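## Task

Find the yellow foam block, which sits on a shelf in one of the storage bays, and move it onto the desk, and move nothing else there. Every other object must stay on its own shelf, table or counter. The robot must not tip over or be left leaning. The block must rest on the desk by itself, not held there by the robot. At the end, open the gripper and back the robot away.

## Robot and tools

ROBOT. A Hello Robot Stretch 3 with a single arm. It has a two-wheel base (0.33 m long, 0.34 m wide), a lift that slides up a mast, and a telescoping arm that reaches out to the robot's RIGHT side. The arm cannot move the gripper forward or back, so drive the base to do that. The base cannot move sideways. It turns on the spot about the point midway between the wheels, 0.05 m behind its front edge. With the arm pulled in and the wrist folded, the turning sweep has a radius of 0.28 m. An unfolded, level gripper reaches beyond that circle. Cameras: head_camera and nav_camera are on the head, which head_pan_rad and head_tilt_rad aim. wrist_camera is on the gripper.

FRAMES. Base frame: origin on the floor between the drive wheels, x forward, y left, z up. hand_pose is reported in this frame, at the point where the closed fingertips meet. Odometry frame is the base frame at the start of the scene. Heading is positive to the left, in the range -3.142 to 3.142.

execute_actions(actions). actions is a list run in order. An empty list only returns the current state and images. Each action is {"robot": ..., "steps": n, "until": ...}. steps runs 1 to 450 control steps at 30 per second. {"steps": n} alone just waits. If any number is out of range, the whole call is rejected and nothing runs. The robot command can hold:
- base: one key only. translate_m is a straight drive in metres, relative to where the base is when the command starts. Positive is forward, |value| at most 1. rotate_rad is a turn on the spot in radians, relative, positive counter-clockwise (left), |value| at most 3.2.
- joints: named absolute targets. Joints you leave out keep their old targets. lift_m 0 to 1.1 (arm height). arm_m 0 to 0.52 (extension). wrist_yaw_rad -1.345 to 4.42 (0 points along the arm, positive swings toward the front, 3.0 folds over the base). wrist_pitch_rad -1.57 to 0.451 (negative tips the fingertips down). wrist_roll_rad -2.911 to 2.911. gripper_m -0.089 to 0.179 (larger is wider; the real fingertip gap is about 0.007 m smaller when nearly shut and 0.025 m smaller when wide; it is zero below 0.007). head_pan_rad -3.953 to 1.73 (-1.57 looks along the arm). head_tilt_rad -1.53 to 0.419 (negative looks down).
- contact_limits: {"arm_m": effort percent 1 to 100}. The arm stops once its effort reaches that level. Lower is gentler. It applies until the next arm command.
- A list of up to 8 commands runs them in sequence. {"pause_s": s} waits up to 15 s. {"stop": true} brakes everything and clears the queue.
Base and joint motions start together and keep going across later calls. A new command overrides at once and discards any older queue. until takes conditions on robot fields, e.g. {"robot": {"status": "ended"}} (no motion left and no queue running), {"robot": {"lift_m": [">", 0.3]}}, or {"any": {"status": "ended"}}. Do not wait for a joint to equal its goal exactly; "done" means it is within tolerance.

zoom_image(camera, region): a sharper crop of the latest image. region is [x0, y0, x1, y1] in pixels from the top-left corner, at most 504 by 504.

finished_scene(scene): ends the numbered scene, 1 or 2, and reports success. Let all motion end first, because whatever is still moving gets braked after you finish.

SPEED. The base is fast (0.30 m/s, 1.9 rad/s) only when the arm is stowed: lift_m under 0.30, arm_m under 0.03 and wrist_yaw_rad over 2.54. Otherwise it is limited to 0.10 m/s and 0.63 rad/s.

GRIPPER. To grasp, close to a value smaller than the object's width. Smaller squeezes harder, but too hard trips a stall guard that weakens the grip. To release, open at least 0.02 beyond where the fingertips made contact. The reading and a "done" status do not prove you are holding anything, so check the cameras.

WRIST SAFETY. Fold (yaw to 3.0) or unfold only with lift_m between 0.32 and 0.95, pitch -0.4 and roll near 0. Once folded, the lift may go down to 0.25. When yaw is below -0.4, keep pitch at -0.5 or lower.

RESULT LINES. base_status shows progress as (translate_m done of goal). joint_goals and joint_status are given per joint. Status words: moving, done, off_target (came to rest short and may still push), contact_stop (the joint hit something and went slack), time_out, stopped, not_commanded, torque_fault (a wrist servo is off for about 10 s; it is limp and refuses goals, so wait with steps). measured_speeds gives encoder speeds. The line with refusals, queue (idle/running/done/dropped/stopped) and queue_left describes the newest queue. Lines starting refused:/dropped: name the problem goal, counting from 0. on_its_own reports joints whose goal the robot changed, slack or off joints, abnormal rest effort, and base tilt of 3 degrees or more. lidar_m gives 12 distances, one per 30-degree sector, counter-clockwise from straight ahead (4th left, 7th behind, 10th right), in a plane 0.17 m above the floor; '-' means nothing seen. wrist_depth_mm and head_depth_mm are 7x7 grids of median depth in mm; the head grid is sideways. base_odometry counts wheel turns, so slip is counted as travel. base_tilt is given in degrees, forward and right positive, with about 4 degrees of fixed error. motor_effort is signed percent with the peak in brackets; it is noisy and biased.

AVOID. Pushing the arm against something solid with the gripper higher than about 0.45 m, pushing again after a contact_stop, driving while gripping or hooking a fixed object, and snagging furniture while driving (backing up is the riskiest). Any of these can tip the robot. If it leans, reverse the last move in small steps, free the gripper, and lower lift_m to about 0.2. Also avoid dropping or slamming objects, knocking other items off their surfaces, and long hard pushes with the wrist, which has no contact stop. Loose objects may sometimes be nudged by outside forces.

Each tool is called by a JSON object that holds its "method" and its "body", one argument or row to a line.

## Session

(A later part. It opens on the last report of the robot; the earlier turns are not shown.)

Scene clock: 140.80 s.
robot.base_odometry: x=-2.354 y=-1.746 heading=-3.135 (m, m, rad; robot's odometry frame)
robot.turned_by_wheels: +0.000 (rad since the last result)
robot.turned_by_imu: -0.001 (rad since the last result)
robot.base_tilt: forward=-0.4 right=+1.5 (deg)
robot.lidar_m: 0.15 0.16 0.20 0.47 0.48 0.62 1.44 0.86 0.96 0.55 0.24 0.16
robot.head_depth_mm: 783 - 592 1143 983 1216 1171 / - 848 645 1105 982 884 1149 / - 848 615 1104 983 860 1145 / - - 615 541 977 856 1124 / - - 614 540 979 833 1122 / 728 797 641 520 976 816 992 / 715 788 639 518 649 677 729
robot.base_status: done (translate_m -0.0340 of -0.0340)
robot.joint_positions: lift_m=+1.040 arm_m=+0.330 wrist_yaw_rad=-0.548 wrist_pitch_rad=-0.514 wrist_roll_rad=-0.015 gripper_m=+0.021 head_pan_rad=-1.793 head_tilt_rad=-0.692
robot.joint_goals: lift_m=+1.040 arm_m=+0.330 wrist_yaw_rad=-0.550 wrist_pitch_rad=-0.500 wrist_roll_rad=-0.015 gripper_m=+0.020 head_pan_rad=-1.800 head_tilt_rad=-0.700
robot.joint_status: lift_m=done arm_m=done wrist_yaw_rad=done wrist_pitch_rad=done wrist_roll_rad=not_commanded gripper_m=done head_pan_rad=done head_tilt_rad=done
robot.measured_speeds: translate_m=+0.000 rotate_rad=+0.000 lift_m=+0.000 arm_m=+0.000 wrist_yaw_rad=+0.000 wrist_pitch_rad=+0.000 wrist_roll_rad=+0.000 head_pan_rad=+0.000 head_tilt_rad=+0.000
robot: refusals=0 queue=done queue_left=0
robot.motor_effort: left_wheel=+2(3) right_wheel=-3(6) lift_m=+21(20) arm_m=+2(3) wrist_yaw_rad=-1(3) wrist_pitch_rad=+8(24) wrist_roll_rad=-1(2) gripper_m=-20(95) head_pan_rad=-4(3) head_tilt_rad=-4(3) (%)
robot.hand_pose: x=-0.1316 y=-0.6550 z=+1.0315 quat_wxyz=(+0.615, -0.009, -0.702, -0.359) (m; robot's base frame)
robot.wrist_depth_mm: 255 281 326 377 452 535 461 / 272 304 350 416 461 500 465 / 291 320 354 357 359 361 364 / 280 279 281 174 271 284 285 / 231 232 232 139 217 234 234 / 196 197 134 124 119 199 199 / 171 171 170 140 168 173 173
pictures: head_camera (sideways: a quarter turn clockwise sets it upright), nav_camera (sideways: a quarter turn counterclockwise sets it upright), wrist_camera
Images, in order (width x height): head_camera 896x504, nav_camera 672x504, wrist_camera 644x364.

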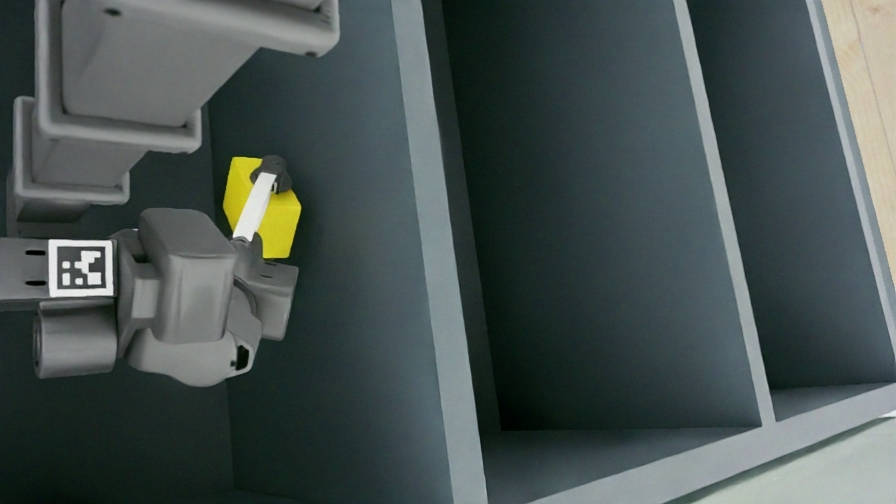

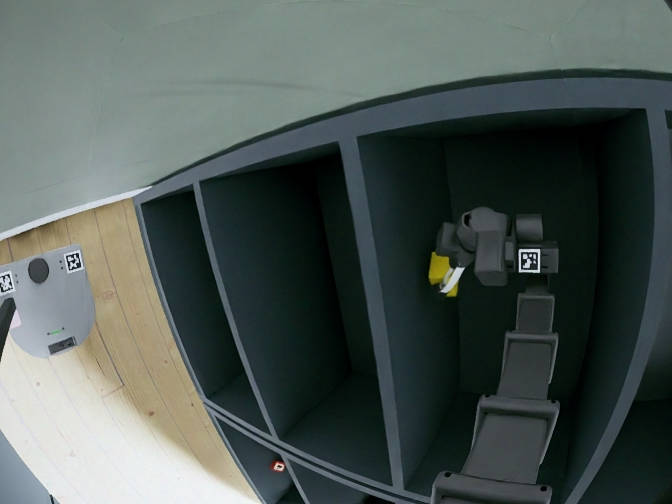

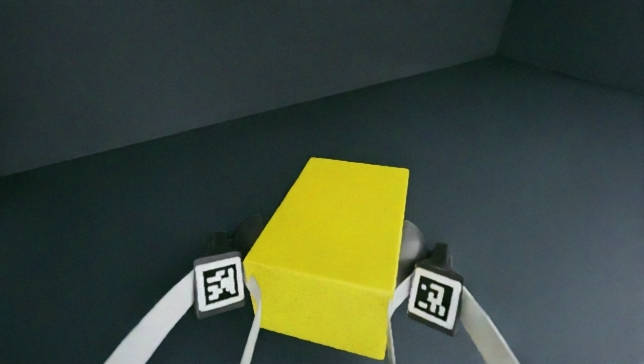

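{"method": "execute_actions", "body": {
  "actions": [
    {"robot":[{"base":{"translate_m":-0.2},"joints":{"arm_m":0.0}},{"joints":{"lift_m":0.9,"wrist_yaw_rad":0,"wrist_pitch_rad":-0.4}},{"joints":{"wrist_yaw_rad":2.9}},{"joints":{"lift_m":0.29,"head_pan_rad":-2.6,"head_tilt_rad":-0.6},"base":{"translate_m":-1}},{"base":{"translate_m":-1}},{"base":{"translate_m":-0.05}},{"base":{"rotate_rad":-1.57}}],"steps":450,"until":{"robot":{"status":"ended"}}},
    {"steps":450,"until":{"robot":{"status":"ended"}}},
    {"steps":450,"until":{"robot":{"status":"ended"}}}
  ]
}}

Scene clock: 177.30 s.
robot.base_odometry: x=-0.104 y=-1.731 heading=+1.579 (m, m, rad; robot's odometry frame)
robot.turned_by_wheels: -1.570 (rad since the last result)
robot.turned_by_imu: -1.574 (rad since the last result)
robot.base_tilt: forward=-0.4 right=+1.5 (deg)
robot.lidar_m: 2.45 0.80 0.82 1.52 0.62 0.70 1.84 1.30 1.10 1.39 1.41 1.86
robot.head_depth_mm: 1970 2114 2335 2369 1826 1484 1251 / 2078 2180 2498 2359 1827 1478 1246 / 2197 1579 2552 2299 1811 1486 1242 / 2179 1569 2670 2253 1754 1471 1243 / 1903 1551 1093 2089 1749 1486 1239 / 1692 1545 948 2086 1757 1428 1234 / 1510 1523 885 1883 1599 1464 1238
robot.base_status: done (rotate_rad -1.5699 of -1.5700)
robot.joint_positions: lift_m=+0.290 arm_m=+0.003 wrist_yaw_rad=+2.899 wrist_pitch_rad=-0.422 wrist_roll_rad=-0.017 gripper_m=+0.021 head_pan_rad=-2.593 head_tilt_rad=-0.605
robot.joint_goals: lift_m=+0.290 arm_m=+0.000 wrist_yaw_rad=+2.900 wrist_pitch_rad=-0.400 wrist_roll_rad=-0.017 gripper_m=+0.020 head_pan_rad=-2.600 head_tilt_rad=-0.600
robot.joint_status: lift_m=done arm_m=done wrist_yaw_rad=done wrist_pitch_rad=done wrist_roll_rad=not_commanded gripper_m=done head_pan_rad=done head_tilt_rad=done
robot.measured_speeds: translate_m=+0.000 rotate_rad=+0.000 lift_m=+0.000 arm_m=+0.000 wrist_yaw_rad=+0.000 wrist_pitch_rad=+0.000 wrist_roll_rad=+0.000 head_pan_rad=+0.000 head_tilt_rad=+0.000
robot: refusals=0 queue=done queue_left=0
robot.motor_effort: left_wheel=+1(9) right_wheel=-3(8) lift_m=+17(22) arm_m=-4(5) wrist_yaw_rad=+1(2) wrist_pitch_rad=+13(13) wrist_roll_rad=-1(1) gripper_m=-20(20) head_pan_rad=-4(44) head_tilt_rad=+2(12) (%)
robot.hand_pose: x=+0.0326 y=+0.0694 z=+0.3019 quat_wxyz=(+0.230, +0.698, +0.065, +0.674) (m; robot's base frame)
robot.wrist_depth_mm: - - - - - - 638 / 481 - - - - - 704 / 504 - - - - 771 776 / 539 - 778 174 752 797 809 / 580 - 650 139 579 627 634 / 510 514 - 124 119 525 528 / 456 - - 137 433 443 448
pictures: head_camera (sideways: a quarter turn clockwise sets it upright), nav_camera (sideways: a quarter turn counterclockwise sets it upright), wrist_camera
Images, in order (width x height): head_camera 896x504, nav_camera 672x504, wrist_camera 644x364.

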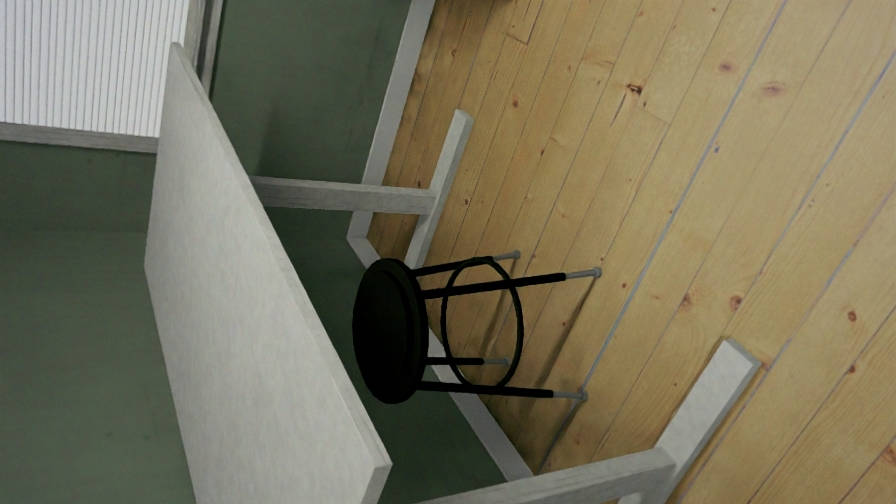

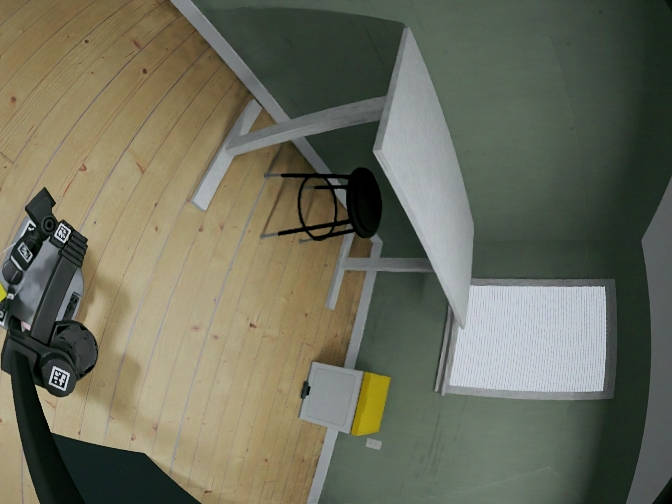

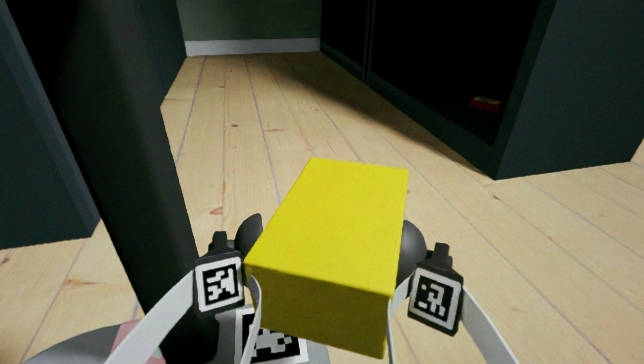

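{"method": "execute_actions", "body": {
  "actions": [
    {"robot":[{"base":{"translate_m":-0.85},"joints":{"head_pan_rad":-1.57,"head_tilt_rad":-0.7}},{"joints":{"lift_m":0.94}},{"joints":{"wrist_yaw_rad":1.5}},{"joints":{"lift_m":1.09,"wrist_yaw_rad":0,"wrist_pitch_rad":-0.5}}],"steps":450,"until":{"robot":{"status":"ended"}}},
    {"steps":450,"until":{"robot":{"status":"ended"}}}
  ]
}}

Scene clock: 197.60 s.
robot.base_odometry: x=-0.098 y=-2.581 heading=+1.579 (m, m, rad; robot's odometry frame)
robot.turned_by_wheels: +0.000 (rad since the last result)
robot.turned_by_imu: -0.002 (rad since the last result)
robot.base_tilt: forward=-0.5 right=+1.4 (deg)
robot.lidar_m: 2.87 0.71 0.50 0.48 2.23 1.56 1.00 1.02 1.03 0.81 1.00 1.92
robot.head_depth_mm: - - - - - - 1194 / - - - - - 1302 1196 / 1199 - 365 - - 1392 1193 / 1204 1096 732 1797 1668 1395 1188 / 1200 1089 729 1729 1580 1389 1190 / 1197 1090 764 1691 1622 1395 1191 / 1206 1281 760 1776 1656 1387 1185
robot.base_status: done (translate_m -0.8500 of -0.8500)
robot.joint_positions: lift_m=+1.090 arm_m=+0.003 wrist_yaw_rad=+0.002 wrist_pitch_rad=-0.515 wrist_roll_rad=-0.017 gripper_m=+0.021 head_pan_rad=-1.577 head_tilt_rad=-0.692
robot.joint_goals: lift_m=+1.090 arm_m=+0.000 wrist_yaw_rad=+0.000 wrist_pitch_rad=-0.500 wrist_roll_rad=-0.017 gripper_m=+0.020 head_pan_rad=-1.570 head_tilt_rad=-0.700
robot.joint_status: lift_m=done arm_m=done wrist_yaw_rad=done wrist_pitch_rad=done wrist_roll_rad=not_commanded gripper_m=done head_pan_rad=done head_tilt_rad=done
robot.measured_speeds: translate_m=+0.000 rotate_rad=+0.000 lift_m=+0.000 arm_m=+0.000 wrist_yaw_rad=+0.000 wrist_pitch_rad=+0.000 wrist_roll_rad=+0.000 head_pan_rad=+0.000 head_tilt_rad=+0.000
robot: refusals=0 queue=done queue_left=0
robot.motor_effort: left_wheel=+1(6) right_wheel=-2(10) lift_m=+21(23) arm_m=-4(4) wrist_yaw_rad=-1(2) wrist_pitch_rad=+9(11) wrist_roll_rad=-1(1) gripper_m=-19(19) head_pan_rad=+4(49) head_tilt_rad=-2(12) (%)
robot.hand_pose: x=-0.0211 y=-0.3591 z=+1.0814 quat_wxyz=(+0.690, +0.182, -0.678, -0.178) (m; robot's base frame)
robot.wrist_depth_mm: - - - - - - - / - - 736 750 750 755 762 / - 539 544 545 548 554 554 / - - 949 174 468 476 476 / - - - 139 882 - - / - - 134 124 119 - - / - - - 140 - - -
pictures: head_camera (sideways: a quarter turn clockwise sets it upright), nav_camera (sideways: a quarter turn counterclockwise sets it upright), wrist_camera
Images, in order (width x height): head_camera 896x504, nav_camera 672x504, wrist_camera 644x364.

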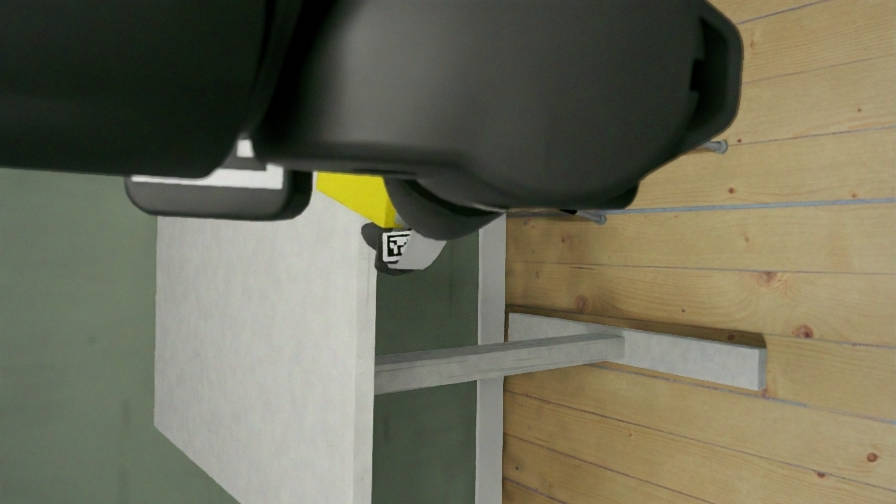

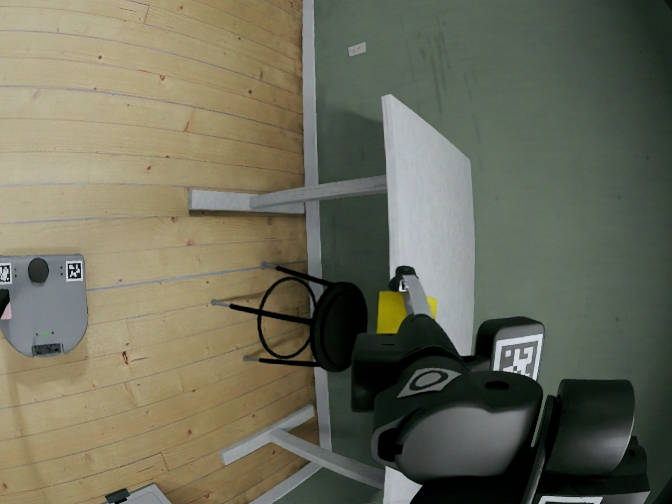

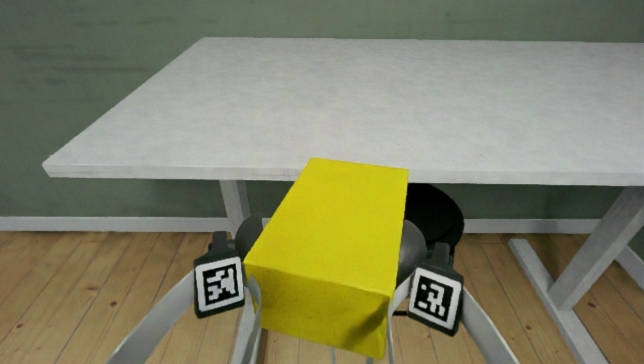

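{"method": "execute_actions", "body": {
  "actions": [
    {"robot":{"joints":{"arm_m":0.43,"lift_m":1.0}},"steps":450,"until":{"robot":{"lift_m":["<",1.003],"status":"ended"}}},
    {"robot":{"joints":{"lift_m":0.97}},"steps":450,"until":{"robot":{"status":"ended"}}}
  ]
}}

Scene clock: 209.60 s.
robot.base_odometry: x=-0.098 y=-2.581 heading=+1.578 (m, m, rad; robot's odometry frame)
robot.turned_by_wheels: +0.000 (rad since the last result)
robot.turned_by_imu: -0.001 (rad since the last result)
robot.base_tilt: forward=-0.4 right=+1.4 (deg)
robot.lidar_m: 2.86 0.71 0.50 0.48 2.22 1.56 1.00 1.02 1.03 0.81 1.00 1.93
robot.head_depth_mm: 1192 - 704 1188 1541 1391 1191 / 1184 - 718 1183 1632 1360 1190 / 1198 - 698 1651 1626 1389 1192 / 1197 1089 731 1764 1671 1384 1196 / 1204 1089 729 1723 1573 1392 1195 / 1203 1091 763 1698 1622 1388 1189 / 1201 1283 763 1761 1665 1388 1189
robot.base_status: done (translate_m -0.8500 of -0.8500)
robot.joint_positions: lift_m=+0.970 arm_m=+0.430 wrist_yaw_rad=+0.003 wrist_pitch_rad=-0.495 wrist_roll_rad=-0.017 gripper_m=+0.021 head_pan_rad=-1.577 head_tilt_rad=-0.692
robot.joint_goals: lift_m=+0.970 arm_m=+0.430 wrist_yaw_rad=+0.000 wrist_pitch_rad=-0.500 wrist_roll_rad=-0.017 gripper_m=+0.020 head_pan_rad=-1.570 head_tilt_rad=-0.700
robot.joint_status: lift_m=done arm_m=done wrist_yaw_rad=done wrist_pitch_rad=done wrist_roll_rad=not_commanded gripper_m=done head_pan_rad=done head_tilt_rad=done
robot.measured_speeds: translate_m=+0.000 rotate_rad=+0.000 lift_m=+0.000 arm_m=+0.000 wrist_yaw_rad=+0.000 wrist_pitch_rad=+0.000 wrist_roll_rad=+0.000 head_pan_rad=+0.000 head_tilt_rad=+0.000
robot: refusals=0 queue=done queue_left=0
robot.motor_effort: left_wheel=+1(1) right_wheel=-3(4) lift_m=+12(21) arm_m=+3(3) wrist_yaw_rad=-2(1) wrist_pitch_rad=-3(10) wrist_roll_rad=-1(1) gripper_m=-20(20) head_pan_rad=+4(3) head_tilt_rad=-4(4) (%)
robot.hand_pose: x=-0.0209 y=-0.7886 z=+0.9661 quat_wxyz=(+0.692, +0.176, -0.679, -0.171) (m; robot's base frame)
robot.wrist_depth_mm: 682 658 651 672 669 666 662 / 437 437 441 445 448 449 459 / 313 316 315 316 320 320 324 / 243 245 245 170 238 249 249 / 200 201 201 138 192 203 203 / 169 170 133 124 120 172 172 / 147 147 147 140 144 149 149
pictures: head_camera (sideways: a quarter turn clockwise sets it upright), nav_camera (sideways: a quarter turn counterclockwise sets it upright), wrist_camera
Images, in order (width x height): head_camera 896x504, nav_camera 672x504, wrist_camera 644x364.

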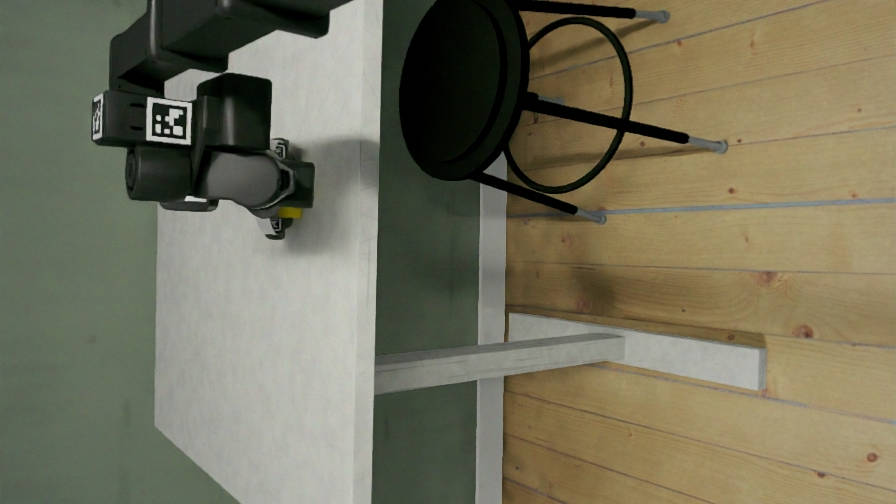

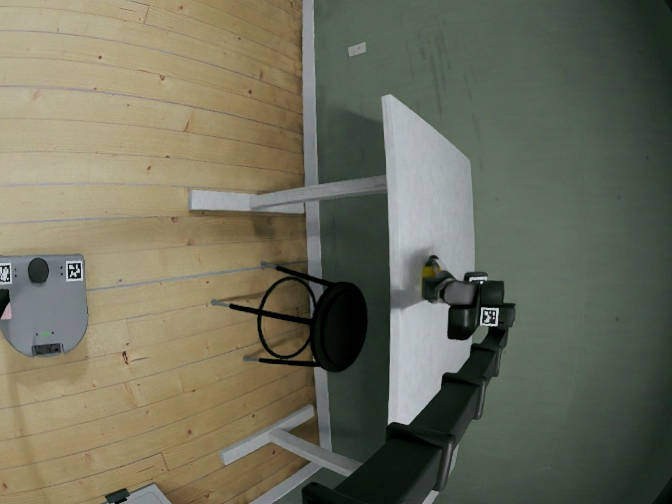

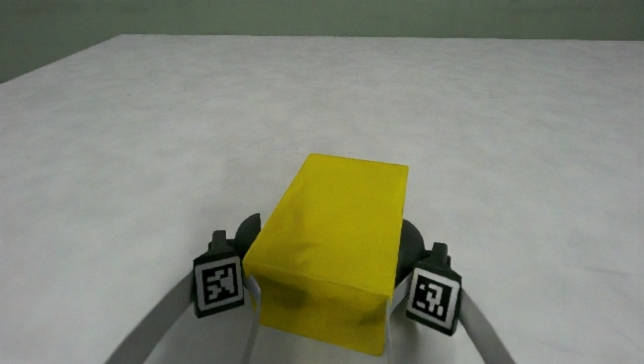

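Touching down.

{"method": "execute_actions", "body": {
  "actions": [
    {"robot":[{"joints":{"gripper_m":0.13}},{"joints":{"lift_m":1.05,"arm_m":0}}],"steps":450,"until":{"robot":{"status":"ended"}}}
  ]
}}

Scene clock: 221.40 s.
robot.base_odometry: x=-0.098 y=-2.581 heading=+1.579 (m, m, rad; robot's odometry frame)
robot.turned_by_wheels: +0.000 (rad since the last result)
robot.turned_by_imu: -0.001 (rad since the last result)
robot.base_tilt: forward=-0.5 right=+1.4 (deg)
robot.lidar_m: 2.87 0.71 0.50 0.48 2.22 1.56 1.00 1.01 1.04 0.81 1.00 1.93
robot.head_depth_mm: 1200 1272 - - - - 1174 / 1203 1273 - - - - 1145 / 1201 1172 - - - - 1167 / 1199 1094 731 1713 1620 1386 1193 / 1200 1087 728 1696 1579 1391 1193 / 1200 1083 764 1731 1619 1389 1188 / 1206 1287 763 1765 1657 1387 1186
robot.base_status: done (translate_m -0.8500 of -0.8500)
robot.joint_positions: lift_m=+1.050 arm_m=+0.003 wrist_yaw_rad=+0.001 wrist_pitch_rad=-0.513 wrist_roll_rad=-0.017 gripper_m=+0.130 head_pan_rad=-1.577 head_tilt_rad=-0.692
robot.joint_goals: lift_m=+1.050 arm_m=+0.000 wrist_yaw_rad=+0.000 wrist_pitch_rad=-0.500 wrist_roll_rad=-0.017 gripper_m=+0.130 head_pan_rad=-1.570 head_tilt_rad=-0.700
robot.joint_status: lift_m=done arm_m=done wrist_yaw_rad=done wrist_pitch_rad=done wrist_roll_rad=not_commanded gripper_m=done head_pan_rad=done head_tilt_rad=done
robot.measured_speeds: translate_m=+0.000 rotate_rad=+0.000 lift_m=+0.000 arm_m=+0.000 wrist_yaw_rad=+0.000 wrist_pitch_rad=+0.000 wrist_roll_rad=+0.000 head_pan_rad=+0.000 head_tilt_rad=+0.000
robot: refusals=0 queue=done queue_left=0
robot.motor_effort: left_wheel=+2(2) right_wheel=-3(4) lift_m=+21(22) arm_m=-4(5) wrist_yaw_rad=-1(2) wrist_pitch_rad=+8(7) wrist_roll_rad=-1(1) gripper_m=+0(84) head_pan_rad=+3(4) head_tilt_rad=-3(3) (%)
robot.hand_pose: x=-0.0214 y=-0.3594 z=+1.0419 quat_wxyz=(+0.690, +0.181, -0.678, -0.178) (m; robot's base frame)
robot.wrist_depth_mm: - - - - - - - / - 636 635 593 638 654 657 / 513 461 462 464 470 471 472 / - - - - - - - / - - - - 867 - - / - - - - - - - / - - - - - - -
pictures: head_camera (sideways: a quarter turn clockwise sets it upright), nav_camera (sideways: a quarter turn counterclockwise sets it upright), wrist_camera
Images, in order (width x height): head_camera 896x504, nav_camera 672x504, wrist_camera 644x364.

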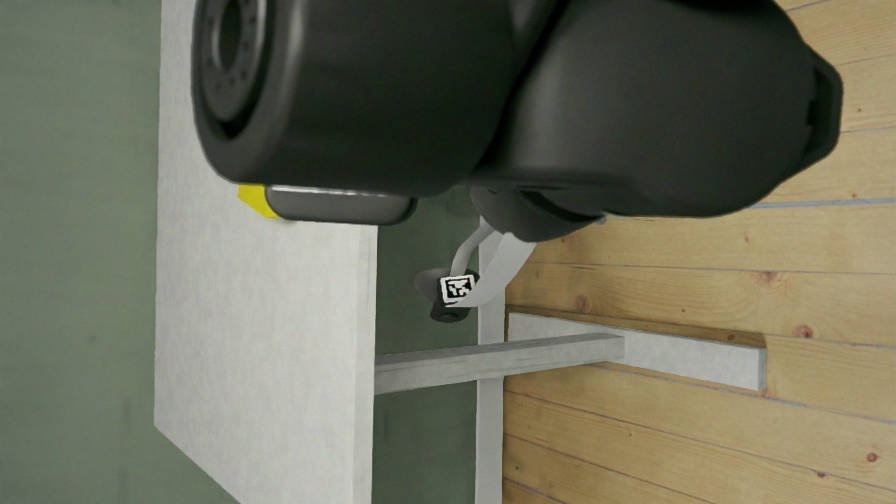

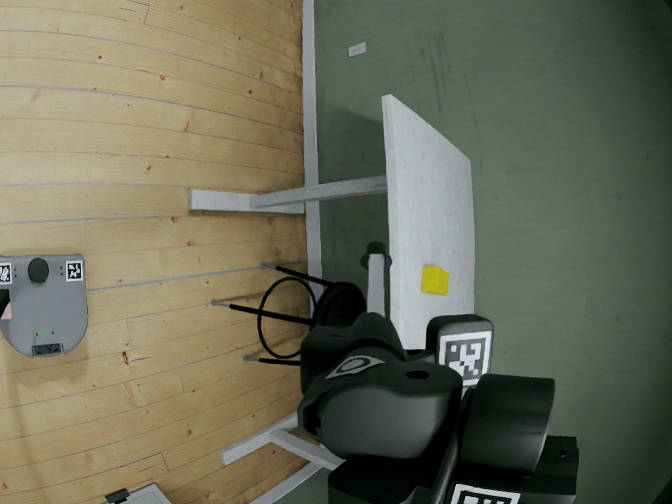

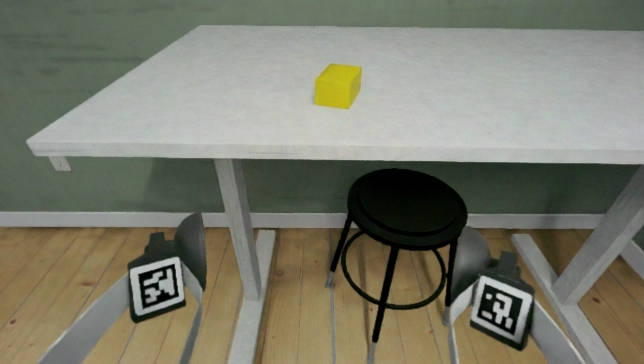

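{"method": "finished_scene", "body": {
  "scene": 1
}}

The scene is finished: the task was done.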